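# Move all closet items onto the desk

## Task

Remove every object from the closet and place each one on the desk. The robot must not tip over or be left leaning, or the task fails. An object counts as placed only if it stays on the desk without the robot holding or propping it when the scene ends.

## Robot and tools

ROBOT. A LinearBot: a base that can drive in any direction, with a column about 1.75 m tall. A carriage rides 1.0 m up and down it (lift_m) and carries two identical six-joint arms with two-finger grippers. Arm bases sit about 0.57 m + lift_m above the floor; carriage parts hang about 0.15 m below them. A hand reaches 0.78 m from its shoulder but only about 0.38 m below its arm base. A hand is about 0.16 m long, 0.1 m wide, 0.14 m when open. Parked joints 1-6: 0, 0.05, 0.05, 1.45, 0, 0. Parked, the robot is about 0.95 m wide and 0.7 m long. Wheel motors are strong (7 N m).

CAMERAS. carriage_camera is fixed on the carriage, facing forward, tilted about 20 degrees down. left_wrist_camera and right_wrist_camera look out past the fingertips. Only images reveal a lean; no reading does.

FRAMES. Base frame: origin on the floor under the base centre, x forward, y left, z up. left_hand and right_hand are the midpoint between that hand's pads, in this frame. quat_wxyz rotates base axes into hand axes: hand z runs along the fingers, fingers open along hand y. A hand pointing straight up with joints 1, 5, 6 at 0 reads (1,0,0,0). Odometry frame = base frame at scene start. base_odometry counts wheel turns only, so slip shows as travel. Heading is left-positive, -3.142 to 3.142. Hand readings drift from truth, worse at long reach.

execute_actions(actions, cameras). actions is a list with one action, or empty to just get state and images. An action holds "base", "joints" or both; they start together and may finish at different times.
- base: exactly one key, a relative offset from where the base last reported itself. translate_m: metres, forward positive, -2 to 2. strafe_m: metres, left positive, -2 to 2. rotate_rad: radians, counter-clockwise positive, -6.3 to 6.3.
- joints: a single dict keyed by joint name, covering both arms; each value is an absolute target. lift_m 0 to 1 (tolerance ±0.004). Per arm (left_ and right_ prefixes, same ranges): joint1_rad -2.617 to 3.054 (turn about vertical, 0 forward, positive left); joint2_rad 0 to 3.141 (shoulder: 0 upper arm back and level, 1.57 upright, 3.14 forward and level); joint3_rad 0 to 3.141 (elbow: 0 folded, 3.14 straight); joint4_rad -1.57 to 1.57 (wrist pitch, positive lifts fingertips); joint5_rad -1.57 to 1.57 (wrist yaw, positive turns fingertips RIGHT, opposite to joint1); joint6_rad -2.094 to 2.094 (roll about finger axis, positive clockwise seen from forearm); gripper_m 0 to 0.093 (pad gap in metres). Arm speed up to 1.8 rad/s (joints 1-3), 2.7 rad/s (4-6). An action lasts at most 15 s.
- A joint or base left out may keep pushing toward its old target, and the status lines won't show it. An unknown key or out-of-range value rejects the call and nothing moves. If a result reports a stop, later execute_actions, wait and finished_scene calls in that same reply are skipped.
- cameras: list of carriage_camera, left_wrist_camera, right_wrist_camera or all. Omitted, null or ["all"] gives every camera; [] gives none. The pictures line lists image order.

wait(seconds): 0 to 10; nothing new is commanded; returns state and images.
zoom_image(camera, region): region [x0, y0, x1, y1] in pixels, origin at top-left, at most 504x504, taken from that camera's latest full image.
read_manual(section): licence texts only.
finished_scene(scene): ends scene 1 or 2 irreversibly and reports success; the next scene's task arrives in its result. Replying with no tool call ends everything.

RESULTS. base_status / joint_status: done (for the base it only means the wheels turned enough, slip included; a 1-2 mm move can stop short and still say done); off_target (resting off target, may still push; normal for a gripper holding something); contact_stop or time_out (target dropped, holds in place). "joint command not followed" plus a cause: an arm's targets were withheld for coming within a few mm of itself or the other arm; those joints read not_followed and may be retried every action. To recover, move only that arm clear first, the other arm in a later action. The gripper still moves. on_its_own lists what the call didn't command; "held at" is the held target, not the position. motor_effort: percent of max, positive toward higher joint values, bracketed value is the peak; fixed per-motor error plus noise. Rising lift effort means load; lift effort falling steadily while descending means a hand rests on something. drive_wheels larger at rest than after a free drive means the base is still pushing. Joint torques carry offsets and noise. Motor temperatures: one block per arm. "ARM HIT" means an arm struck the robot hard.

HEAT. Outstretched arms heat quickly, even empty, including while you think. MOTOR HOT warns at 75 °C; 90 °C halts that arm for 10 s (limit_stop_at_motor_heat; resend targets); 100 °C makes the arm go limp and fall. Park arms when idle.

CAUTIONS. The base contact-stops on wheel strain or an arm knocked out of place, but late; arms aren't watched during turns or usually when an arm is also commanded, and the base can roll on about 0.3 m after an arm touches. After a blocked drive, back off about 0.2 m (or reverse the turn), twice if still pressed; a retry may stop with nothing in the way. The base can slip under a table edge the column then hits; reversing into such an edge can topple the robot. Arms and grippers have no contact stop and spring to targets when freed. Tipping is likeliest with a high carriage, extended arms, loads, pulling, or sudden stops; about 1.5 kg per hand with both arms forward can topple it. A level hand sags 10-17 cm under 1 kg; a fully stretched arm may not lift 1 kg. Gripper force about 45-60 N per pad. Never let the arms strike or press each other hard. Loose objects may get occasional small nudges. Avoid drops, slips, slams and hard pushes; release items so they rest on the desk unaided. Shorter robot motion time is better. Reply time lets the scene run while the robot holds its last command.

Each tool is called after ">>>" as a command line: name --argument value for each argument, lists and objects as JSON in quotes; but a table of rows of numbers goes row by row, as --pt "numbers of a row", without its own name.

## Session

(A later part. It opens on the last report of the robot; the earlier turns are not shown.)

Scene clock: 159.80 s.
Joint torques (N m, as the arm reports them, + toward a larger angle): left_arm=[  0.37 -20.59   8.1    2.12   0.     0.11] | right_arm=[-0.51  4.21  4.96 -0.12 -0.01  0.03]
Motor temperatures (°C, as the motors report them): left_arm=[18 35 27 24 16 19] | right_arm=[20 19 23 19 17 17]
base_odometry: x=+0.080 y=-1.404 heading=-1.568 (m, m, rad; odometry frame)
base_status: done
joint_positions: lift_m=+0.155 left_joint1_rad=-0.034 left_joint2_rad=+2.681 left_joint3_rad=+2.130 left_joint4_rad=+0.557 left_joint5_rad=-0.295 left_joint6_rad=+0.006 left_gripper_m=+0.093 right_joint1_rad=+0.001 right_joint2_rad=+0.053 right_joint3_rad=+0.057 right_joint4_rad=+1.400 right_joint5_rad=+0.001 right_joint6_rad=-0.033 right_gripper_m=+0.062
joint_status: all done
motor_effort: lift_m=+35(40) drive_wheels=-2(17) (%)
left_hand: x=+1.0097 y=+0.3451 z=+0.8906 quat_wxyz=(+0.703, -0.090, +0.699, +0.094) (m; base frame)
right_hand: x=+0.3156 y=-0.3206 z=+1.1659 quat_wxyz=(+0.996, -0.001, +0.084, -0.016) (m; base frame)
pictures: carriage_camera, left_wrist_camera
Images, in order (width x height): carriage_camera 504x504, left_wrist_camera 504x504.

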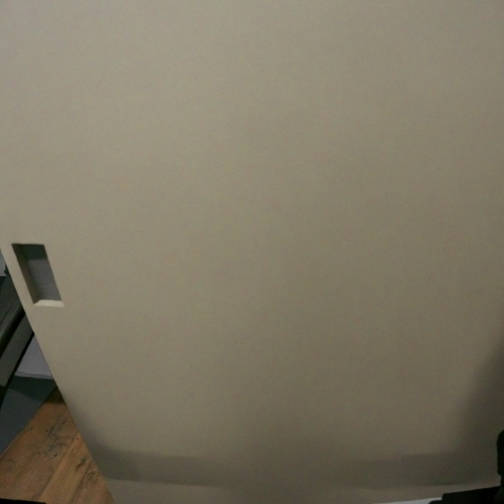

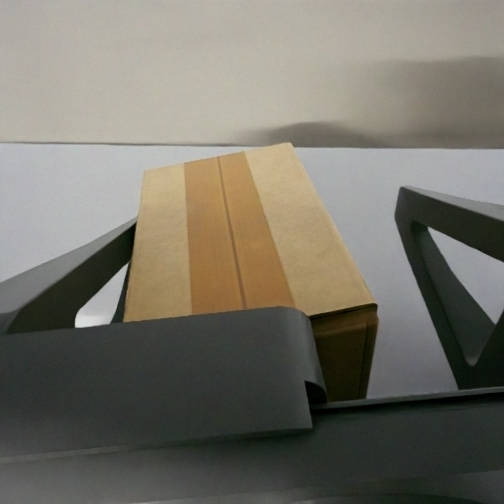

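>>> execute_actions --actions '[{"joints":{"left_gripper_m":0.03}}]' --cameras '["left_wrist_camera"]'

>>> execute_actions --actions '[{"joints":{"lift_m":0.185,"left_joint1_rad":0.04}}]' --cameras '[]'

>>> execute_actions --actions '[{"base":{"translate_m":-0.55}}]' --cameras '["left_wrist_camera"]'

Scene clock: 160.93 s.
Joint torques (N m, as the arm reports them, + toward a larger angle): left_arm=[  0.4  -20.75   8.02   2.06   0.     0.06] | right_arm=[-0.48  4.17  4.9  -0.12 -0.02  0.03]
Motor temperatures (°C, as the motors report them): left_arm=[18 36 27 25 16 19] | right_arm=[20 19 23 19 17 17]
base_odometry: x=+0.080 y=-1.404 heading=-1.568 (m, m, rad; odometry frame)
base_status: not commanded
joint_positions: lift_m=+0.155 left_joint1_rad=-0.034 left_joint2_rad=+2.681 left_joint3_rad=+2.130 left_joint4_rad=+0.557 left_joint5_rad=-0.296 left_joint6_rad=+0.007 left_gripper_m=+0.059 right_joint1_rad=+0.001 right_joint2_rad=+0.053 right_joint3_rad=+0.057 right_joint4_rad=+1.400 right_joint5_rad=+0.001 right_joint6_rad=-0.033 right_gripper_m=+0.062
joint_status: left_gripper_m off_target (ended at +0.059, target +0.030)
motor_effort: lift_m=+36(39) drive_wheels=-6(5) (%)
left_hand: x=+1.0096 y=+0.3454 z=+0.8907 quat_wxyz=(+0.703, -0.090, +0.699, +0.094) (m; base frame)
right_hand: x=+0.3156 y=-0.3206 z=+1.1659 quat_wxyz=(+0.996, -0.001, +0.084, -0.016) (m; base frame)
pictures: left_wrist_camera
Images, in order (width x height): left_wrist_camera 504x504.

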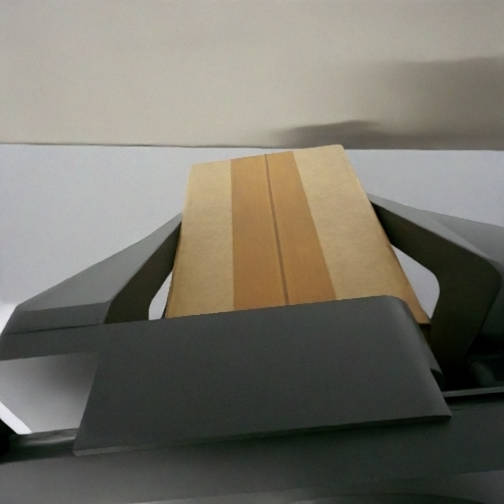

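Scene clock: 161.67 s.
Joint torques (N m, as the arm reports them, + toward a larger angle): left_arm=[ -0.51 -20.75   7.95   2.3    0.05   0.04] | right_arm=[-0.47  4.18  4.95 -0.12 -0.02  0.03]
Motor temperatures (°C, as the motors report them): left_arm=[18 37 27 25 16 19] | right_arm=[20 19 23 19 17 17]
base_odometry: x=+0.080 y=-1.404 heading=-1.568 (m, m, rad; odometry frame)
base_status: not commanded
joint_positions: lift_m=+0.185 left_joint1_rad=+0.048 left_joint2_rad=+2.682 left_joint3_rad=+2.130 left_joint4_rad=+0.536 left_joint5_rad=-0.300 left_joint6_rad=+0.008 left_gripper_m=+0.059 right_joint1_rad=+0.001 right_joint2_rad=+0.053 right_joint3_rad=+0.057 right_joint4_rad=+1.400 right_joint5_rad=+0.001 right_joint6_rad=-0.033 right_gripper_m=+0.062
joint_status: all done
motor_effort: lift_m=+33(42) drive_wheels=+4(3) (%)
left_hand: x=+1.0050 y=+0.4062 z=+0.9145 quat_wxyz=(+0.690, -0.119, +0.703, +0.126) (m; base frame)
right_hand: x=+0.3156 y=-0.3206 z=+1.1959 quat_wxyz=(+0.996, -0.001, +0.084, -0.016) (m; base frame)
pictures: none
No camera images: the call's "cameras" was empty. Leave "cameras" out to get every camera's image.

Scene clock: 164.93 s.
Joint torques (N m, as the arm reports them, + toward a larger angle): left_arm=[ -0.45 -20.66   8.06   2.44   0.06   0.04] | right_arm=[-0.46  4.22  4.99 -0.11 -0.01  0.03]
Motor temperatures (°C, as the motors report them): left_arm=[18 39 27 25 16 19] | right_arm=[20 19 23 19 17 17]
base_odometry: x=+0.079 y=-0.854 heading=-1.568 (m, m, rad; odometry frame)
base_status: done
joint_positions: lift_m=+0.185 left_joint1_rad=+0.045 left_joint2_rad=+2.682 left_joint3_rad=+2.130 left_joint4_rad=+0.531 left_joint5_rad=-0.300 left_joint6_rad=+0.008 left_gripper_m=+0.059 right_joint1_rad=+0.001 right_joint2_rad=+0.053 right_joint3_rad=+0.057 right_joint4_rad=+1.399 right_joint5_rad=+0.000 right_joint6_rad=-0.033 right_gripper_m=+0.062
joint_status: not commanded
motor_effort: lift_m=+35(33) drive_wheels=-1(24) (%)
left_hand: x=+1.0052 y=+0.4042 z=+0.9134 quat_wxyz=(+0.689, -0.118, +0.704, +0.125) (m; base frame)
right_hand: x=+0.3158 y=-0.3205 z=+1.1959 quat_wxyz=(+0.996, -0.001, +0.084, -0.016) (m; base frame)
pictures: left_wrist_camera
Images, in order (width x height): left_wrist_camera 504x504.

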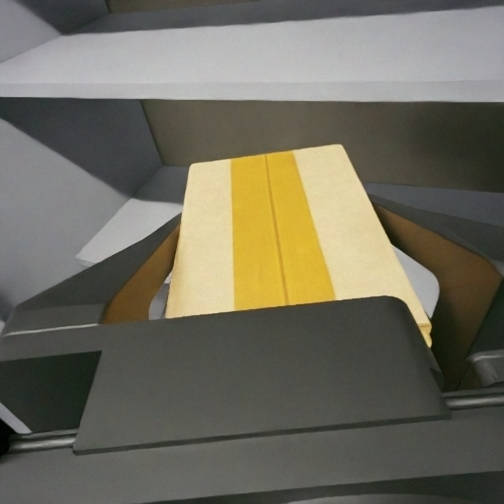

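>>> execute_actions --actions '[{"base":{"rotate_rad":3.14},"joints":{"left_joint1_rad":0,"left_joint2_rad":0.7,"left_joint3_rad":0.7,"left_joint4_rad":0.3,"left_joint5_rad":0,"lift_m":0.3}}]' --cameras '["carriage_camera"]'

>>> execute_actions --actions '[{"base":{"translate_m":1.5}}]' --cameras '["carriage_camera"]'

Scene clock: 170.37 s.
Joint torques (N m, as the arm reports them, + toward a larger angle): left_arm=[ 0.57 -2.52  6.67  2.22  0.09  0.04] | right_arm=[-0.47  4.17  4.93 -0.1  -0.01  0.04]
Motor temperatures (°C, as the motors report them): left_arm=[18 39 27 26 16 19] | right_arm=[20 19 23 19 17 17]
base_odometry: x=+0.079 y=-0.854 heading=+1.572 (m, m, rad; odometry frame)
base_status: done
joint_positions: lift_m=+0.300 left_joint1_rad=-0.006 left_joint2_rad=+0.723 left_joint3_rad=+0.708 left_joint4_rad=+0.275 left_joint5_rad=-0.002 left_joint6_rad=+0.008 left_gripper_m=+0.059 right_joint1_rad=+0.001 right_joint2_rad=+0.053 right_joint3_rad=+0.057 right_joint4_rad=+1.398 right_joint5_rad=+0.000 right_joint6_rad=-0.033 right_gripper_m=+0.062
joint_status: all done
motor_effort: lift_m=+36(42) drive_wheels=+8(15) (%)
left_hand: x=+0.5790 y=+0.3189 z=+1.2874 quat_wxyz=(+0.792, +0.004, +0.610, +0.001) (m; base frame)
right_hand: x=+0.3159 y=-0.3205 z=+1.3109 quat_wxyz=(+0.996, -0.001, +0.085, -0.016) (m; base frame)
pictures: carriage_camera
Images, in order (width x height): carriage_camera 504x504.

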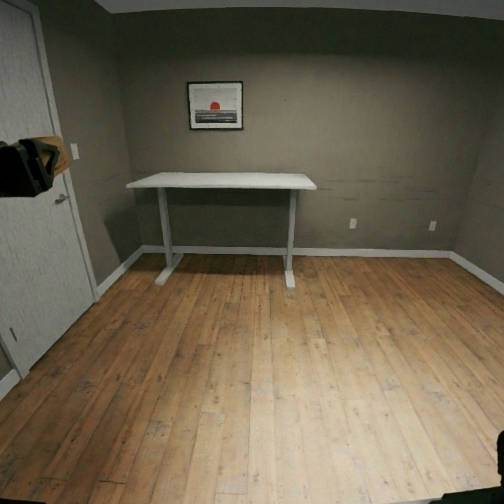

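Scene clock: 175.67 s.
Joint torques (N m, as the arm reports them, + toward a larger angle): left_arm=[ 0.58 -2.58  6.74  2.26  0.09  0.04] | right_arm=[-0.45  4.23  4.97 -0.11 -0.01  0.03]
Motor temperatures (°C, as the motors report them): left_arm=[18 37 27 26 16 19] | right_arm=[20 19 23 19 17 17]
base_odometry: x=+0.075 y=+0.646 heading=+1.573 (m, m, rad; odometry frame)
base_status: done
joint_positions: lift_m=+0.300 left_joint1_rad=-0.006 left_joint2_rad=+0.723 left_joint3_rad=+0.708 left_joint4_rad=+0.275 left_joint5_rad=-0.002 left_joint6_rad=+0.008 left_gripper_m=+0.059 right_joint1_rad=+0.001 right_joint2_rad=+0.053 right_joint3_rad=+0.057 right_joint4_rad=+1.398 right_joint5_rad=+0.000 right_joint6_rad=-0.033 right_gripper_m=+0.062
joint_status: not commanded
motor_effort: lift_m=+34(37) drive_wheels=-6(23) (%)
left_hand: x=+0.5790 y=+0.3189 z=+1.2875 quat_wxyz=(+0.793, +0.004, +0.610, +0.001) (m; base frame)
right_hand: x=+0.3158 y=-0.3205 z=+1.3109 quat_wxyz=(+0.996, -0.001, +0.084, -0.016) (m; base frame)
pictures: carriage_camera
Images, in order (width x height): carriage_camera 504x504.

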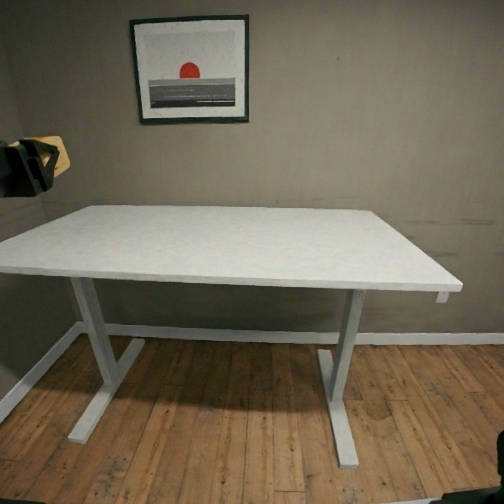

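>>> execute_actions --actions '[{"base":{"translate_m":0.25},"joints":{"lift_m":0.42,"left_joint2_rad":1.9,"left_joint3_rad":1.6,"left_joint4_rad":0.0,"right_joint2_rad":1.9,"right_joint3_rad":1.6,"right_joint4_rad":0.0}}]'

Scene clock: 179.13 s.
Joint torques (N m, as the arm reports them, + toward a larger angle): left_arm=[  0.61 -15.76   9.31   2.43   0.09   0.04] | right_arm=[ -0.55 -14.07   9.06   2.41  -0.02   0.03]
Motor temperatures (°C, as the motors report them): left_arm=[18 36 28 27 16 19] | right_arm=[20 19 24 19 17 17]
base_odometry: x=+0.074 y=+0.896 heading=+1.573 (m, m, rad; odometry frame)
base_status: done
joint_positions: lift_m=+0.420 left_joint1_rad=-0.006 left_joint2_rad=+1.920 left_joint3_rad=+1.577 left_joint4_rad=-0.029 left_joint5_rad=-0.002 left_joint6_rad=+0.008 left_gripper_m=+0.059 right_joint1_rad=+0.001 right_joint2_rad=+1.915 right_joint3_rad=+1.572 right_joint4_rad=-0.013 right_joint5_rad=+0.000 right_joint6_rad=-0.033 right_gripper_m=+0.062
joint_status: all done
motor_effort: lift_m=+32(46) drive_wheels=-6(21) (%)
left_hand: x=+0.8636 y=+0.3171 z=+1.2464 quat_wxyz=(+0.564, +0.005, +0.826, +0.002) (m; base frame)
right_hand: x=+0.8638 y=-0.3200 z=+1.2507 quat_wxyz=(+0.571, -0.014, +0.821, -0.009) (m; base frame)
pictures: carriage_camera, left_wrist_camera, right_wrist_camera
Images, in order (width x height): carriage_camera 504x504, left_wrist_camera 504x504, right_wrist_camera 504x504.

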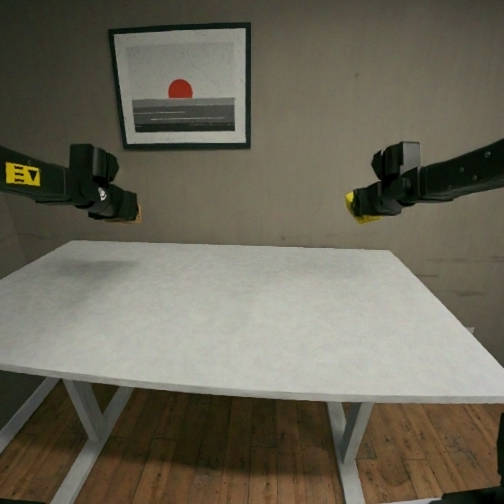

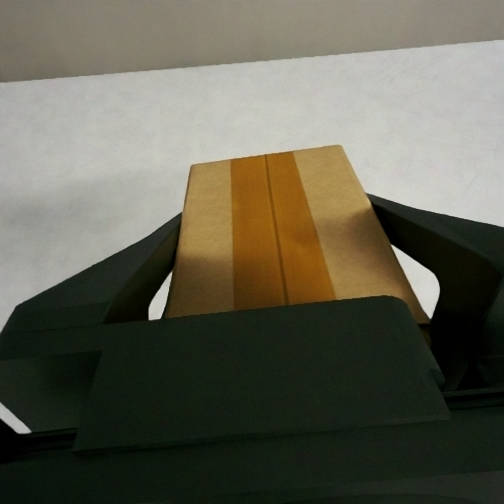

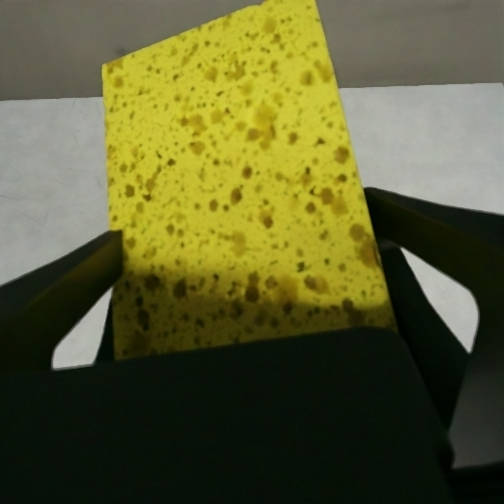

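>>> execute_actions --actions '[{"joints":{"lift_m":0.3,"left_joint4_rad":0.33,"right_joint4_rad":-0.28,"right_joint1_rad":0.2}}]' --cameras '["carriage_camera","right_wrist_camera"]'

Scene clock: 181.03 s.
Joint torques (N m, as the arm reports them, + toward a larger angle): left_arm=[  0.39 -15.64   8.89   2.56   0.09   0.04] | right_arm=[ -0.94 -13.51   8.06   2.22   0.03   0.02]
Motor temperatures (°C, as the motors report them): left_arm=[18 37 28 27 16 19] | right_arm=[20 20 24 19 17 17]
base_odometry: x=+0.074 y=+0.896 heading=+1.573 (m, m, rad; odometry frame)
base_status: not commanded
joint_positions: lift_m=+0.300 left_joint1_rad=-0.006 left_joint2_rad=+1.920 left_joint3_rad=+1.582 left_joint4_rad=+0.292 left_joint5_rad=-0.002 left_joint6_rad=+0.008 left_gripper_m=+0.059 right_joint1_rad=+0.206 right_joint2_rad=+1.911 right_joint3_rad=+1.586 right_joint4_rad=-0.293 right_joint5_rad=-0.005 right_joint6_rad=-0.033 right_gripper_m=+0.062
joint_status: all done
motor_effort: lift_m=+38(38) drive_wheels=-3(5) (%)
left_hand: x=+0.8802 y=+0.3170 z=+1.2059 quat_wxyz=(+0.691, +0.005, +0.723, +0.002) (m; base frame)
right_hand: x=+0.8211 y=-0.2051 z=+1.0784 quat_wxyz=(+0.457, -0.107, +0.882, +0.042) (m; base frame)
pictures: carriage_camera, right_wrist_camera
Images, in order (width x height): carriage_camera 504x504, right_wrist_camera 504x504.

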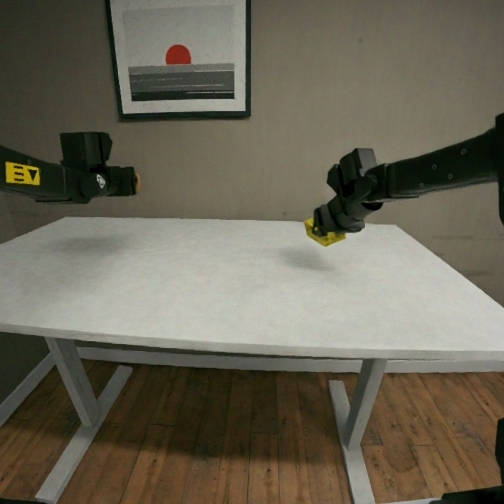

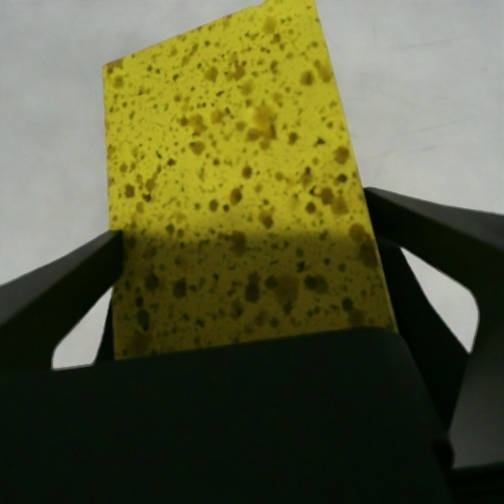

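>>> execute_actions --actions '[{"joints":{"lift_m":0.25}}]' --cameras '["carriage_camera"]'

Scene clock: 182.10 s.
Joint torques (N m, as the arm reports them, + toward a larger angle): left_arm=[  0.56 -15.46   9.01   2.46   0.09   0.04] | right_arm=[ -0.95 -13.46   8.05   2.25   0.02   0.03]
Motor temperatures (°C, as the motors report them): left_arm=[18 37 28 27 16 19] | right_arm=[20 20 24 20 17 17]
base_odometry: x=+0.074 y=+0.896 heading=+1.573 (m, m, rad; odometry frame)
base_status: not commanded
joint_positions: lift_m=+0.250 left_joint1_rad=-0.006 left_joint2_rad=+1.917 left_joint3_rad=+1.582 left_joint4_rad=+0.299 left_joint5_rad=-0.002 left_joint6_rad=+0.008 left_gripper_m=+0.059 right_joint1_rad=+0.206 right_joint2_rad=+1.912 right_joint3_rad=+1.586 right_joint4_rad=-0.294 right_joint5_rad=-0.005 right_joint6_rad=-0.033 right_gripper_m=+0.062
joint_status: all done
motor_effort: lift_m=+36(40) drive_wheels=-7(6) (%)
left_hand: x=+0.8797 y=+0.3170 z=+1.1592 quat_wxyz=(+0.694, +0.004, +0.720, +0.002) (m; base frame)
right_hand: x=+0.8210 y=-0.2052 z=+1.0281 quat_wxyz=(+0.456, -0.107, +0.883, +0.042) (m; base frame)
pictures: carriage_camera
Images, in order (width x height): carriage_camera 504x504.

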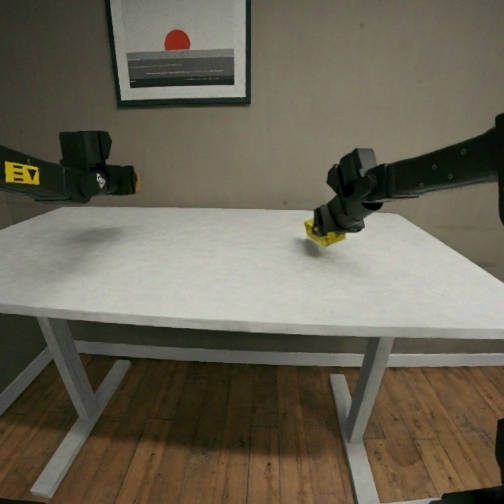

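Still a gap.

>>> execute_actions --actions '[{"joints":{"lift_m":0.215}}]' --cameras '["carriage_camera"]'

>>> zoom_image --camera "carriage_camera" --region '[260,150,420,310]'

Scene clock: 183.10 s.
Joint torques (N m, as the arm reports them, + toward a larger angle): left_arm=[  0.6  -15.47   8.81   2.41   0.09   0.04] | right_arm=[ -0.94 -13.51   8.08   2.22   0.02   0.03]
Motor temperatures (°C, as the motors report them): left_arm=[18 37 28 27 16 19] | right_arm=[20 20 24 20 17 17]
base_odometry: x=+0.074 y=+0.896 heading=+1.573 (m, m, rad; odometry frame)
base_status: not commanded
joint_positions: lift_m=+0.215 left_joint1_rad=-0.006 left_joint2_rad=+1.917 left_joint3_rad=+1.582 left_joint4_rad=+0.303 left_joint5_rad=-0.002 left_joint6_rad=+0.008 left_gripper_m=+0.059 right_joint1_rad=+0.206 right_joint2_rad=+1.912 right_joint3_rad=+1.586 right_joint4_rad=-0.292 right_joint5_rad=-0.005 right_joint6_rad=-0.032 right_gripper_m=+0.062
joint_status: all done
motor_effort: lift_m=+37(39) drive_wheels=-4(4) (%)
left_hand: x=+0.8797 y=+0.3170 z=+1.1251 quat_wxyz=(+0.696, +0.004, +0.718, +0.002) (m; base frame)
right_hand: x=+0.8213 y=-0.2051 z=+0.9933 quat_wxyz=(+0.457, -0.107, +0.882, +0.042) (m; base frame)
pictures: carriage_camera
Images, in order (width x height): carriage_camera 504x504.

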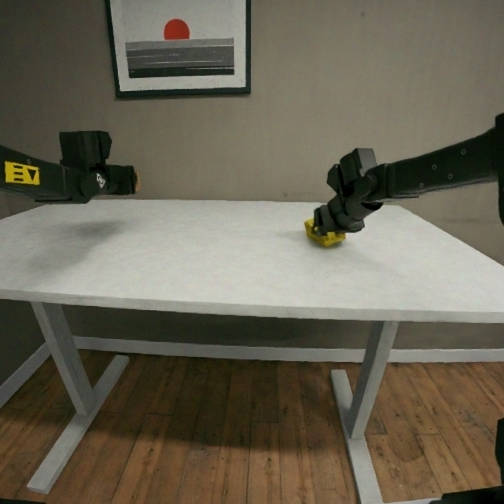

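Region (260, 150, 420, 310) of carriage_camera's 504x504 image, scaled by 3.150, with more detail than that image has.

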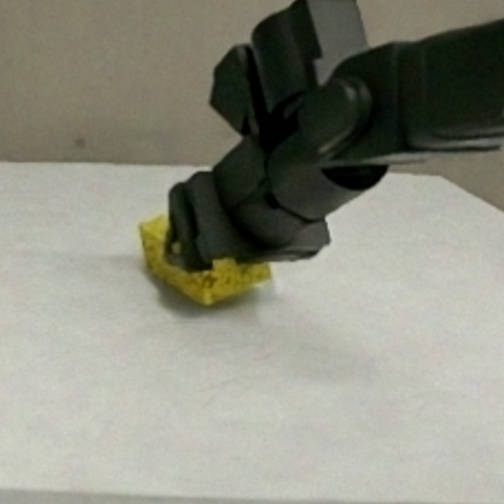

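>>> execute_actions --actions '[{"joints":{"lift_m":0.205}}]' --cameras '[]'

>>> execute_actions --actions '[{"joints":{"right_gripper_m":0.093}}]' --cameras '[]'

>>> execute_actions --actions '[{"joints":{"right_joint2_rad":1.2,"right_joint3_rad":1.3,"right_joint4_rad":0,"right_joint1_rad":0,"left_joint2_rad":2.15,"left_joint4_rad":0.55}}]' --cameras '["carriage_camera"]'

Scene clock: 184.10 s.
Joint torques (N m, as the arm reports them, + toward a larger angle): left_arm=[  0.54 -15.42   9.03   2.48   0.1    0.04] | right_arm=[ -0.89 -12.71   8.07   2.     0.02   0.  ]
Motor temperatures (°C, as the motors report them): left_arm=[18 38 28 27 16 19] | right_arm=[20 21 24 20 17 17]
base_odometry: x=+0.074 y=+0.896 heading=+1.573 (m, m, rad; odometry frame)
base_status: not commanded
joint_positions: lift_m=+0.205 left_joint1_rad=-0.006 left_joint2_rad=+1.916 left_joint3_rad=+1.582 left_joint4_rad=+0.301 left_joint5_rad=-0.002 left_joint6_rad=+0.008 left_gripper_m=+0.059 right_joint1_rad=+0.206 right_joint2_rad=+1.905 right_joint3_rad=+1.586 right_joint4_rad=-0.272 right_joint5_rad=-0.005 right_joint6_rad=-0.031 right_gripper_m=+0.062
joint_status: all done
motor_effort: lift_m=+33(38) drive_wheels=+5(5) (%)
left_hand: x=+0.8795 y=+0.3170 z=+1.1151 quat_wxyz=(+0.695, +0.004, +0.719, +0.002) (m; base frame)
right_hand: x=+0.8235 y=-0.2046 z=+0.9910 quat_wxyz=(+0.469, -0.106, +0.876, +0.043) (m; base frame)
pictures: none
No camera images: the call's "cameras" was empty. Leave "cameras" out to get every camera's image.

Scene clock: 184.73 s.
Joint torques (N m, as the arm reports them, + toward a larger angle): left_arm=[  0.56 -15.34   8.94   2.44   0.09   0.04] | right_arm=[ -0.93 -12.73   8.08   2.03   0.03   0.01]
Motor temperatures (°C, as the motors report them): left_arm=[18 38 28 27 16 19] | right_arm=[20 21 24 20 17 17]
base_odometry: x=+0.074 y=+0.896 heading=+1.573 (m, m, rad; odometry frame)
base_status: not commanded
joint_positions: lift_m=+0.205 left_joint1_rad=-0.006 left_joint2_rad=+1.916 left_joint3_rad=+1.582 left_joint4_rad=+0.304 left_joint5_rad=-0.002 left_joint6_rad=+0.008 left_gripper_m=+0.059 right_joint1_rad=+0.206 right_joint2_rad=+1.905 right_joint3_rad=+1.586 right_joint4_rad=-0.274 right_joint5_rad=-0.005 right_joint6_rad=-0.031 right_gripper_m=+0.093
joint_status: all done
motor_effort: lift_m=+38(36) drive_wheels=+5(6) (%)
left_hand: x=+0.8796 y=+0.3170 z=+1.1157 quat_wxyz=(+0.696, +0.004, +0.718, +0.002) (m; base frame)
right_hand: x=+0.8231 y=-0.2047 z=+0.9906 quat_wxyz=(+0.468, -0.106, +0.877, +0.043) (m; base frame)
pictures: none
No camera images: the call's "cameras" was empty. Leave "cameras" out to get every camera's image.

Scene clock: 186.00 s.
Joint torques (N m, as the arm reports them, + toward a larger angle): left_arm=[  0.57 -18.73   7.94   2.49   0.08   0.04] | right_arm=[ 0.26 -3.93  6.17  2.21 -0.07  0.01]
Motor temperatures (°C, as the motors report them): left_arm=[18 38 28 28 16 19] | right_arm=[20 21 24 20 17 17]
base_odometry: x=+0.074 y=+0.896 heading=+1.573 (m, m, rad; odometry frame)
base_status: not commanded
joint_positions: lift_m=+0.205 left_joint1_rad=-0.006 left_joint2_rad=+2.178 left_joint3_rad=+1.591 left_joint4_rad=+0.518 left_joint5_rad=-0.002 left_joint6_rad=+0.008 left_gripper_m=+0.059 right_joint1_rad=-0.008 right_joint2_rad=+1.197 right_joint3_rad=+1.311 right_joint4_rad=-0.001 right_joint5_rad=+0.005 right_joint6_rad=-0.031 right_gripper_m=+0.093
joint_status: all done
motor_effort: lift_m=+34(35) drive_wheels=+7(4) (%)
left_hand: x=+0.9264 y=+0.3167 z=+1.0129 quat_wxyz=(+0.682, +0.005, +0.731, +0.002) (m; base frame)
right_hand: x=+0.6777 y=-0.3245 z=+1.2594 quat_wxyz=(+0.746, -0.006, +0.666, -0.016) (m; base frame)
pictures: carriage_camera
Images, in order (width x height): carriage_camera 504x504.

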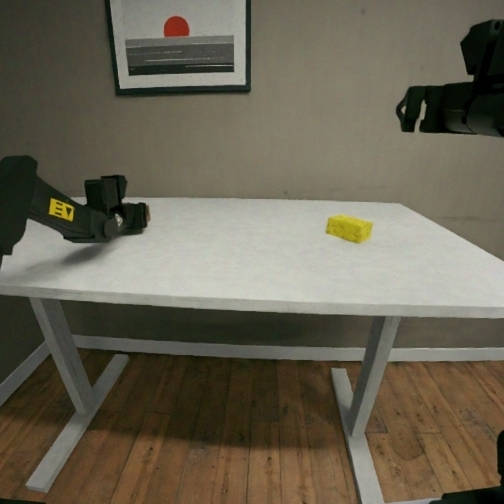

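>>> execute_actions --actions '[{"joints":{"lift_m":0.19,"left_joint4_rad":0.6}}]' --cameras '["carriage_camera"]'

>>> zoom_image --camera "carriage_camera" --region '[40,150,200,310]'

Scene clock: 187.10 s.
Joint torques (N m, as the arm reports them, + toward a larger angle): left_arm=[  0.57 -18.29   7.97   2.45   0.08   0.04] | right_arm=[ 0.27 -4.12  6.13  2.32 -0.07  0.02]
Motor temperatures (°C, as the motors report them): left_arm=[18 39 28 28 16 19] | right_arm=[20 21 25 21 17 17]
base_odometry: x=+0.074 y=+0.896 heading=+1.573 (m, m, rad; odometry frame)
base_status: not commanded
joint_positions: lift_m=+0.190 left_joint1_rad=-0.006 left_joint2_rad=+2.173 left_joint3_rad=+1.591 left_joint4_rad=+0.573 left_joint5_rad=-0.002 left_joint6_rad=+0.008 left_gripper_m=+0.059 right_joint1_rad=-0.008 right_joint2_rad=+1.198 right_joint3_rad=+1.311 right_joint4_rad=-0.009 right_joint5_rad=+0.005 right_joint6_rad=-0.031 right_gripper_m=+0.093
joint_status: all done
motor_effort: lift_m=+38(37) drive_wheels=+9(5) (%)
left_hand: x=+0.9263 y=+0.3167 z=+1.0143 quat_wxyz=(+0.704, +0.004, +0.710, +0.002) (m; base frame)
right_hand: x=+0.6783 y=-0.3245 z=+1.2421 quat_wxyz=(+0.743, -0.006, +0.669, -0.016) (m; base frame)
pictures: carriage_camera
Images, in order (width x height): carriage_camera 504x504.

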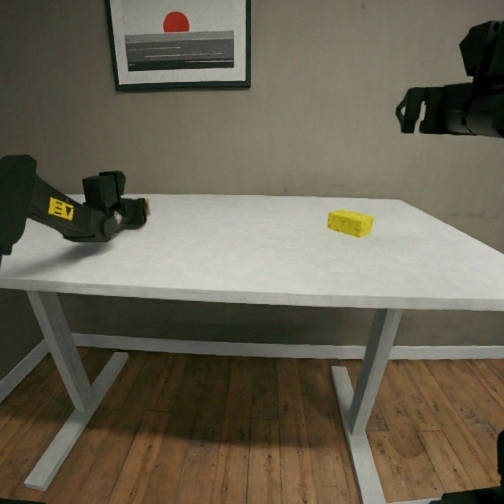

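Region (40, 150, 200, 310) of carriage_camera's 504x504 image, scaled by 3.150, with more detail than that image has.

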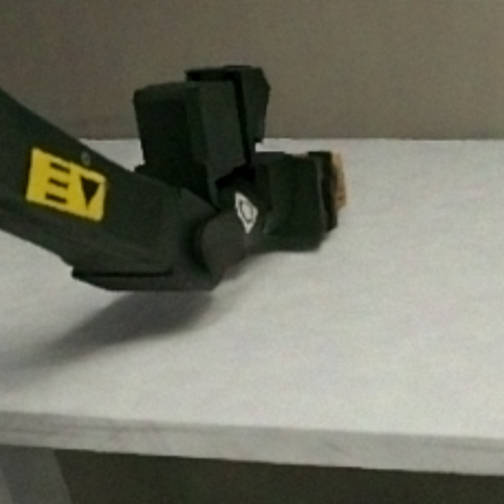

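>>> execute_actions --actions '[{"joints":{"lift_m":0.2,"left_joint4_rad":0.42}}]' --cameras '["left_wrist_camera"]'

>>> execute_actions --actions '[{"joints":{"left_gripper_m":0.093}}]' --cameras '["left_wrist_camera"]'

>>> execute_actions --actions '[{"base":{"translate_m":-0.3},"joints":{"lift_m":0.23}}]' --cameras '["carriage_camera"]'

Scene clock: 188.60 s.
Joint torques (N m, as the arm reports them, + toward a larger angle): left_arm=[  0.59 -17.38   7.98   1.79   0.08   0.03] | right_arm=[ 0.26 -4.04  6.1   2.3  -0.07  0.01]
Motor temperatures (°C, as the motors report them): left_arm=[18 39 28 28 16 19] | right_arm=[20 21 25 21 17 17]
base_odometry: x=+0.074 y=+0.896 heading=+1.573 (m, m, rad; odometry frame)
base_status: not commanded
joint_positions: lift_m=+0.200 left_joint1_rad=-0.006 left_joint2_rad=+2.163 left_joint3_rad=+1.591 left_joint4_rad=+0.456 left_joint5_rad=-0.002 left_joint6_rad=+0.009 left_gripper_m=+0.059 right_joint1_rad=-0.007 right_joint2_rad=+1.199 right_joint3_rad=+1.311 right_joint4_rad=-0.007 right_joint5_rad=+0.005 right_joint6_rad=-0.031 right_gripper_m=+0.093
joint_status: all done
motor_effort: lift_m=+37(42) drive_wheels=+3(13) (%)
left_hand: x=+0.9233 y=+0.3167 z=+1.0022 quat_wxyz=(+0.665, +0.005, +0.747, +0.002) (m; base frame)
right_hand: x=+0.6785 y=-0.3243 z=+1.2523 quat_wxyz=(+0.743, -0.006, +0.669, -0.016) (m; base frame)
pictures: left_wrist_camera
Images, in order (width x height): left_wrist_camera 504x504.

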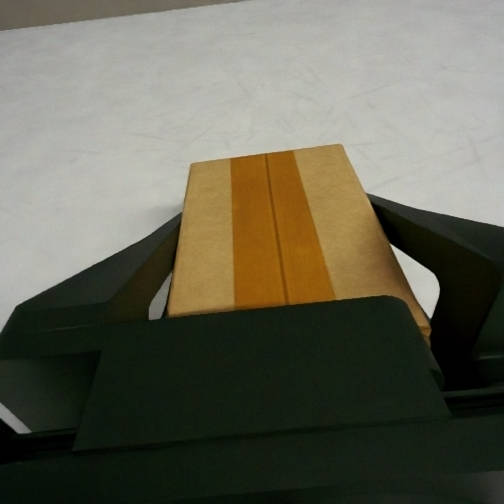

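Scene clock: 189.23 s.
Joint torques (N m, as the arm reports them, + toward a larger angle): left_arm=[  0.54 -17.34   8.     2.07   0.09   0.04] | right_arm=[ 0.25 -4.13  6.19  2.29 -0.07  0.02]
Motor temperatures (°C, as the motors report them): left_arm=[18 40 28 28 16 19] | right_arm=[20 21 25 21 17 17]
base_odometry: x=+0.074 y=+0.896 heading=+1.573 (m, m, rad; odometry frame)
base_status: not commanded
joint_positions: lift_m=+0.200 left_joint1_rad=-0.006 left_joint2_rad=+2.163 left_joint3_rad=+1.591 left_joint4_rad=+0.430 left_joint5_rad=-0.002 left_joint6_rad=+0.009 left_gripper_m=+0.093 right_joint1_rad=-0.007 right_joint2_rad=+1.199 right_joint3_rad=+1.311 right_joint4_rad=-0.007 right_joint5_rad=+0.005 right_joint6_rad=-0.031 right_gripper_m=+0.093
joint_status: all done
motor_effort: lift_m=+31(33) drive_wheels=+4(5) (%)
left_hand: x=+0.9225 y=+0.3167 z=+0.9959 quat_wxyz=(+0.655, +0.005, +0.755, +0.002) (m; base frame)
right_hand: x=+0.6785 y=-0.3243 z=+1.2523 quat_wxyz=(+0.743, -0.006, +0.669, -0.016) (m; base frame)
pictures: left_wrist_camera
Images, in order (width x height): left_wrist_camera 504x504.

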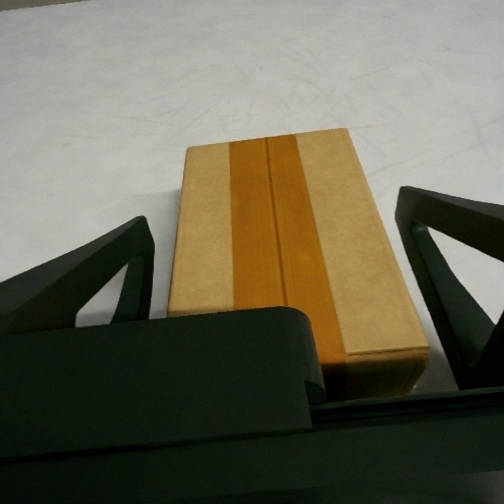

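Scene clock: 191.80 s.
Joint torques (N m, as the arm reports them, + toward a larger angle): left_arm=[  0.39 -16.4    8.06   2.15   0.09   0.04] | right_arm=[ 0.24 -4.57  6.19  2.28 -0.05  0.02]
Motor temperatures (°C, as the motors report them): left_arm=[18 40 29 28 16 19] | right_arm=[20 21 25 21 17 17]
base_odometry: x=+0.075 y=+0.596 heading=+1.574 (m, m, rad; odometry frame)
base_status: done
joint_positions: lift_m=+0.230 left_joint1_rad=-0.003 left_joint2_rad=+2.154 left_joint3_rad=+1.591 left_joint4_rad=+0.419 left_joint5_rad=-0.002 left_joint6_rad=+0.009 left_gripper_m=+0.093 right_joint1_rad=-0.007 right_joint2_rad=+1.202 right_joint3_rad=+1.311 right_joint4_rad=-0.006 right_joint5_rad=+0.004 right_joint6_rad=-0.031 right_gripper_m=+0.093
joint_status: all done
motor_effort: lift_m=+36(46) drive_wheels=-8(15) (%)
left_hand: x=+0.9213 y=+0.3186 z=+1.0285 quat_wxyz=(+0.654, +0.004, +0.756, +0.003) (m; base frame)
right_hand: x=+0.6799 y=-0.3242 z=+1.2810 quat_wxyz=(+0.742, -0.007, +0.670, -0.016) (m; base frame)
pictures: carriage_camera
Images, in order (width x height): carriage_camera 504x504.

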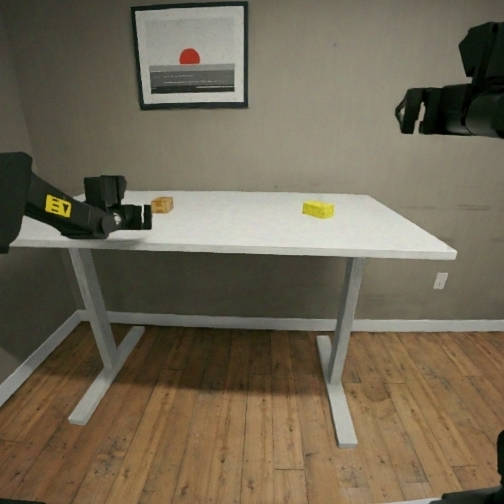

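>>> execute_actions --actions '[{"base":{"rotate_rad":3.14},"joints":{"left_joint2_rad":0.05,"left_joint3_rad":0.05,"left_joint4_rad":1.45,"right_joint2_rad":0.05,"right_joint3_rad":0.05,"right_joint4_rad":1.45,"lift_m":0.04}}]' --cameras '[]'

>>> execute_actions --actions '[{"base":{"translate_m":1.6}}]' --cameras '[]'

>>> execute_actions --actions '[{"base":{"strafe_m":0.27},"joints":{"left_joint2_rad":2.57,"left_joint3_rad":1.43,"left_joint4_rad":0.56}}]' --cameras '["carriage_camera","left_wrist_camera"]'

Scene clock: 196.97 s.
Joint torques (N m, as the arm reports them, + toward a larger angle): left_arm=[ 0.35  2.92  4.58 -0.09  0.08  0.04] | right_arm=[ 0.25  4.02  4.38 -0.1  -0.05  0.01]
Motor temperatures (°C, as the motors report them): left_arm=[18 39 28 26 16 19] | right_arm=[20 20 24 21 17 17]
base_odometry: x=+0.075 y=+0.596 heading=-1.570 (m, m, rad; odometry frame)
base_status: done
joint_positions: lift_m=+0.040 left_joint1_rad=-0.004 left_joint2_rad=+0.069 left_joint3_rad=+0.060 left_joint4_rad=+1.441 left_joint5_rad=-0.002 left_joint6_rad=+0.009 left_gripper_m=+0.093 right_joint1_rad=-0.007 right_joint2_rad=+0.056 right_joint3_rad=+0.064 right_joint4_rad=+1.439 right_joint5_rad=+0.004 right_joint6_rad=-0.031 right_gripper_m=+0.093
joint_status: all done
motor_effort: lift_m=+33(39) drive_wheels=+9(17) (%)
left_hand: x=+0.3096 y=+0.3206 z=+1.0531 quat_wxyz=(+0.998, +0.000, +0.069, +0.003) (m; base frame)
right_hand: x=+0.3046 y=-0.3214 z=+1.0543 quat_wxyz=(+0.998, +0.001, +0.062, -0.020) (m; base frame)
pictures: none
No camera images: the call's "cameras" was empty. Leave "cameras" out to get every camera's image.

Scene clock: 202.47 s.
Joint torques (N m, as the arm reports them, + toward a larger angle): left_arm=[ 0.35  2.96  4.74 -0.16  0.08  0.04] | right_arm=[ 0.24  4.04  4.46 -0.13 -0.05  0.02]
Motor temperatures (°C, as the motors report them): left_arm=[18 37 28 25 16 19] | right_arm=[20 20 24 20 17 17]
base_odometry: x=+0.078 y=-1.004 heading=-1.569 (m, m, rad; odometry frame)
base_status: done
joint_positions: lift_m=+0.040 left_joint1_rad=-0.004 left_joint2_rad=+0.069 left_joint3_rad=+0.060 left_joint4_rad=+1.444 left_joint5_rad=-0.002 left_joint6_rad=+0.009 left_gripper_m=+0.093 right_joint1_rad=-0.007 right_joint2_rad=+0.056 right_joint3_rad=+0.064 right_joint4_rad=+1.442 right_joint5_rad=+0.004 right_joint6_rad=-0.031 right_gripper_m=+0.093
joint_status: not commanded
motor_effort: lift_m=+35(37) drive_wheels=-7(23) (%)
left_hand: x=+0.3089 y=+0.3206 z=+1.0532 quat_wxyz=(+0.998, +0.000, +0.068, +0.003) (m; base frame)
right_hand: x=+0.3039 y=-0.3214 z=+1.0543 quat_wxyz=(+0.998, +0.001, +0.060, -0.020) (m; base frame)
pictures: none
No camera images: the call's "cameras" was empty. Leave "cameras" out to get every camera's image.

Scene clock: 204.83 s.
Joint torques (N m, as the arm reports them, + toward a larger angle): left_arm=[  0.45 -16.82   5.35   2.1    0.06   0.04] | right_arm=[ 0.25  4.02  4.36 -0.16 -0.05  0.01]
Motor temperatures (°C, as the motors report them): left_arm=[18 37 28 25 16 19] | right_arm=[20 20 24 20 17 17]
base_odometry: x=+0.348 y=-1.004 heading=-1.569 (m, m, rad; odometry frame)
base_status: done
joint_positions: lift_m=+0.040 left_joint1_rad=-0.003 left_joint2_rad=+2.570 left_joint3_rad=+1.428 left_joint4_rad=+0.545 left_joint5_rad=-0.002 left_joint6_rad=+0.009 left_gripper_m=+0.093 right_joint1_rad=-0.007 right_joint2_rad=+0.056 right_joint3_rad=+0.064 right_joint4_rad=+1.443 right_joint5_rad=+0.004 right_joint6_rad=-0.031 right_gripper_m=+0.093
joint_status: all done
motor_effort: lift_m=+36(38) drive_wheels=+0(15) (%)
left_hand: x=+0.8750 y=+0.3187 z=+0.5403 quat_wxyz=(+0.468, +0.005, +0.884, +0.002) (m; base frame)
right_hand: x=+0.3037 y=-0.3214 z=+1.0544 quat_wxyz=(+0.998, +0.001, +0.060, -0.020) (m; base frame)
pictures: carriage_camera, left_wrist_camera
Images, in order (width x height): carriage_camera 504x504, left_wrist_camera 504x504.

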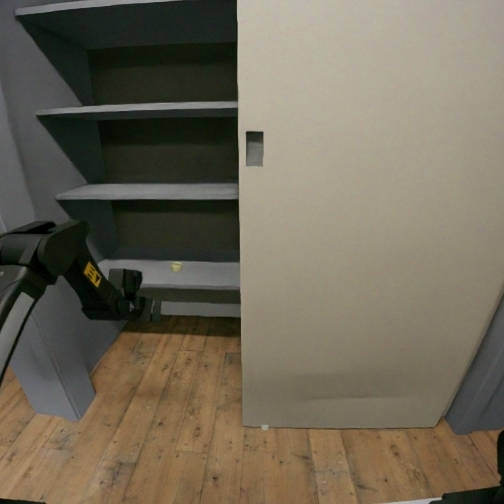

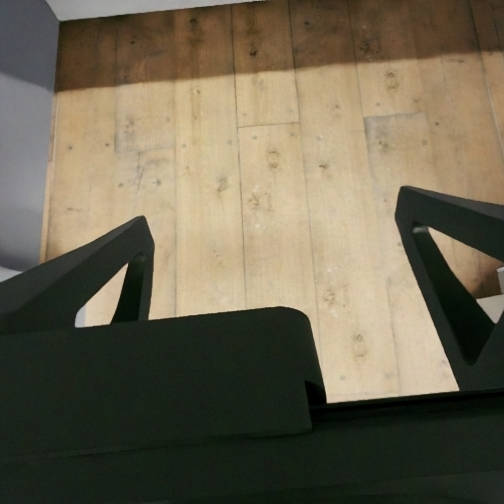

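>>> execute_actions --actions '[{"base":{"strafe_m":0.07}}]' --cameras '[]'

>>> execute_actions --actions '[{"base":{"translate_m":0.3}}]' --cameras '["carriage_camera","left_wrist_camera"]'

Scene clock: 206.90 s.
Joint torques (N m, as the arm reports them, + toward a larger angle): left_arm=[  0.05 -17.03   5.41   2.04   0.11   0.04] | right_arm=[ 0.22  4.    4.38 -0.16 -0.04  0.02]
Motor temperatures (°C, as the motors report them): left_arm=[18 37 28 25 16 19] | right_arm=[20 20 24 20 17 17]
base_odometry: x=+0.418 y=-1.004 heading=-1.569 (m, m, rad; odometry frame)
base_status: done
joint_positions: lift_m=+0.040 left_joint1_rad=-0.001 left_joint2_rad=+2.570 left_joint3_rad=+1.428 left_joint4_rad=+0.549 left_joint5_rad=-0.002 left_joint6_rad=+0.009 left_gripper_m=+0.093 right_joint1_rad=-0.007 right_joint2_rad=+0.056 right_joint3_rad=+0.064 right_joint4_rad=+1.443 right_joint5_rad=+0.004 right_joint6_rad=-0.031 right_gripper_m=+0.093
joint_status: not commanded
motor_effort: lift_m=+36(37) drive_wheels=-3(12) (%)
left_hand: x=+0.8757 y=+0.3203 z=+0.5412 quat_wxyz=(+0.470, +0.004, +0.883, +0.003) (m; base frame)
right_hand: x=+0.3037 y=-0.3214 z=+1.0544 quat_wxyz=(+0.998, +0.001, +0.060, -0.020) (m; base frame)
pictures: none
No camera images: the call's "cameras" was empty. Leave "cameras" out to get every camera's image.

Scene clock: 209.37 s.
Joint torques (N m, as the arm reports them, + toward a larger angle): left_arm=[  0.21 -17.11   5.35   2.04   0.08   0.03] | right_arm=[ 0.25  4.01  4.42 -0.17 -0.05  0.02]
Motor temperatures (°C, as the motors report them): left_arm=[18 38 28 25 16 19] | right_arm=[20 20 24 20 17 17]
base_odometry: x=+0.419 y=-1.304 heading=-1.569 (m, m, rad; odometry frame)
base_status: done
joint_positions: lift_m=+0.040 left_joint1_rad=-0.001 left_joint2_rad=+2.570 left_joint3_rad=+1.428 left_joint4_rad=+0.552 left_joint5_rad=-0.002 left_joint6_rad=+0.009 left_gripper_m=+0.093 right_joint1_rad=-0.007 right_joint2_rad=+0.056 right_joint3_rad=+0.064 right_joint4_rad=+1.443 right_joint5_rad=+0.004 right_joint6_rad=-0.031 right_gripper_m=+0.093
joint_status: not commanded
motor_effort: lift_m=+36(39) drive_wheels=-3(17) (%)
left_hand: x=+0.8760 y=+0.3203 z=+0.5417 quat_wxyz=(+0.471, +0.004, +0.882, +0.003) (m; base frame)
right_hand: x=+0.3035 y=-0.3214 z=+1.0544 quat_wxyz=(+0.998, +0.001, +0.060, -0.020) (m; base frame)
pictures: carriage_camera, left_wrist_camera
Images, in order (width x height): carriage_camera 504x504, left_wrist_camera 504x504.

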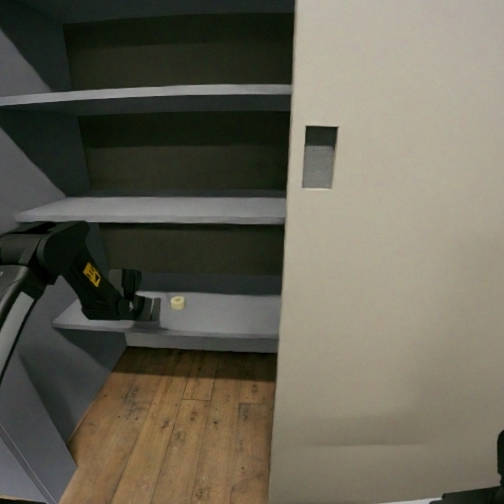

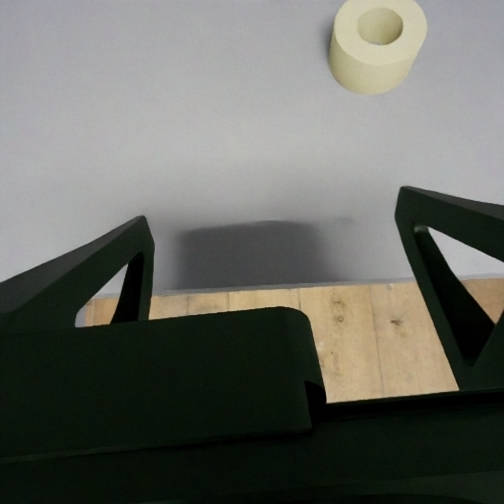

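>>> execute_actions --actions '[{"base":{"strafe_m":-0.065}}]' --cameras '[]'

>>> execute_actions --actions '[{"base":{"translate_m":0.09},"joints":{"lift_m":0.02}}]' --cameras '["left_wrist_camera"]'

Scene clock: 211.27 s.
Joint torques (N m, as the arm reports them, + toward a larger angle): left_arm=[  0.04 -16.95   5.4    2.04   0.07   0.03] | right_arm=[ 0.24  4.02  4.33 -0.17 -0.05  0.02]
Motor temperatures (°C, as the motors report them): left_arm=[18 39 28 26 16 19] | right_arm=[20 20 24 20 17 17]
base_odometry: x=+0.354 y=-1.304 heading=-1.569 (m, m, rad; odometry frame)
base_status: done
joint_positions: lift_m=+0.040 left_joint1_rad=+0.000 left_joint2_rad=+2.570 left_joint3_rad=+1.428 left_joint4_rad=+0.552 left_joint5_rad=-0.002 left_joint6_rad=+0.009 left_gripper_m=+0.093 right_joint1_rad=-0.007 right_joint2_rad=+0.056 right_joint3_rad=+0.064 right_joint4_rad=+1.443 right_joint5_rad=+0.003 right_joint6_rad=-0.031 right_gripper_m=+0.093
joint_status: not commanded
motor_effort: lift_m=+38(37) drive_wheels=+0(13) (%)
left_hand: x=+0.8761 y=+0.3208 z=+0.5418 quat_wxyz=(+0.471, +0.003, +0.882, +0.003) (m; base frame)
right_hand: x=+0.3035 y=-0.3213 z=+1.0544 quat_wxyz=(+0.998, +0.001, +0.060, -0.020) (m; base frame)
pictures: none
No camera images: the call's "cameras" was empty. Leave "cameras" out to get every camera's image.

Scene clock: 212.77 s.
Joint torques (N m, as the arm reports them, + toward a larger angle): left_arm=[  0.07 -17.29   5.52   2.05   0.09   0.04] | right_arm=[ 0.23  4.03  4.33 -0.18 -0.04  0.02]
Motor temperatures (°C, as the motors report them): left_arm=[18 40 28 26 16 19] | right_arm=[20 20 24 20 17 17]
base_odometry: x=+0.354 y=-1.394 heading=-1.569 (m, m, rad; odometry frame)
base_status: done
joint_positions: lift_m=+0.020 left_joint1_rad=+0.000 left_joint2_rad=+2.575 left_joint3_rad=+1.428 left_joint4_rad=+0.554 left_joint5_rad=-0.002 left_joint6_rad=+0.009 left_gripper_m=+0.093 right_joint1_rad=-0.007 right_joint2_rad=+0.056 right_joint3_rad=+0.064 right_joint4_rad=+1.444 right_joint5_rad=+0.003 right_joint6_rad=-0.031 right_gripper_m=+0.093
joint_status: all done
motor_effort: lift_m=+41(35) drive_wheels=-5(12) (%)
left_hand: x=+0.8754 y=+0.3208 z=+0.5193 quat_wxyz=(+0.470, +0.003, +0.883, +0.003) (m; base frame)
right_hand: x=+0.3033 y=-0.3213 z=+1.0344 quat_wxyz=(+0.998, +0.001, +0.059, -0.020) (m; base frame)
pictures: left_wrist_camera
Images, in order (width x height): left_wrist_camera 504x504.

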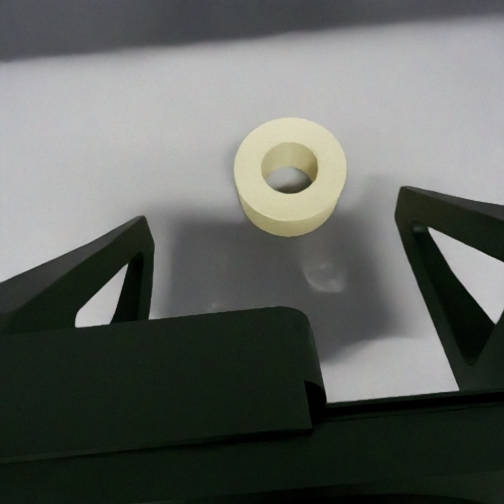

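>>> execute_actions --actions '[{"base":{"translate_m":0.03},"joints":{"lift_m":0.0,"left_joint2_rad":2.595}}]' --cameras '["left_wrist_camera"]'

Scene clock: 214.20 s.
Joint torques (N m, as the arm reports them, + toward a larger angle): left_arm=[  0.03 -16.99   5.31   1.99   0.09   0.04] | right_arm=[ 0.24  4.14  4.3  -0.21 -0.05  0.02]
Motor temperatures (°C, as the motors report them): left_arm=[18 40 28 26 16 19] | right_arm=[20 20 24 20 17 17]
base_odometry: x=+0.354 y=-1.424 heading=-1.570 (m, m, rad; odometry frame)
base_status: done
joint_positions: lift_m=+0.000 left_joint1_rad=+0.000 left_joint2_rad=+2.595 left_joint3_rad=+1.428 left_joint4_rad=+0.556 left_joint5_rad=-0.002 left_joint6_rad=+0.009 left_gripper_m=+0.093 right_joint1_rad=-0.007 right_joint2_rad=+0.056 right_joint3_rad=+0.064 right_joint4_rad=+1.446 right_joint5_rad=+0.003 right_joint6_rad=-0.031 right_gripper_m=+0.093
joint_status: all done
motor_effort: lift_m=+36(36) drive_wheels=-5(19) (%)
left_hand: x=+0.8715 y=+0.3208 z=+0.4878 quat_wxyz=(+0.461, +0.003, +0.887, +0.003) (m; base frame)
right_hand: x=+0.3028 y=-0.3213 z=+1.0145 quat_wxyz=(+0.998, +0.001, +0.058, -0.020) (m; base frame)
pictures: left_wrist_camera
Images, in order (width x height): left_wrist_camera 504x504.

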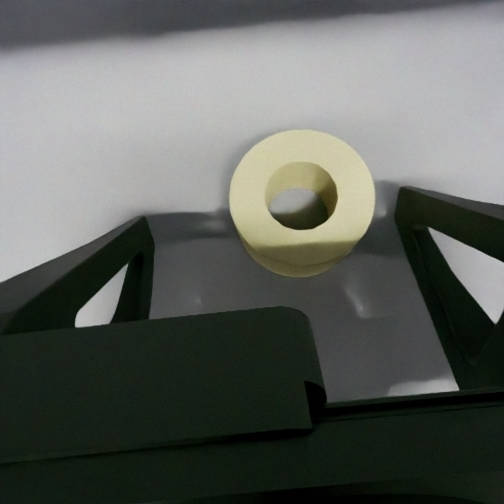

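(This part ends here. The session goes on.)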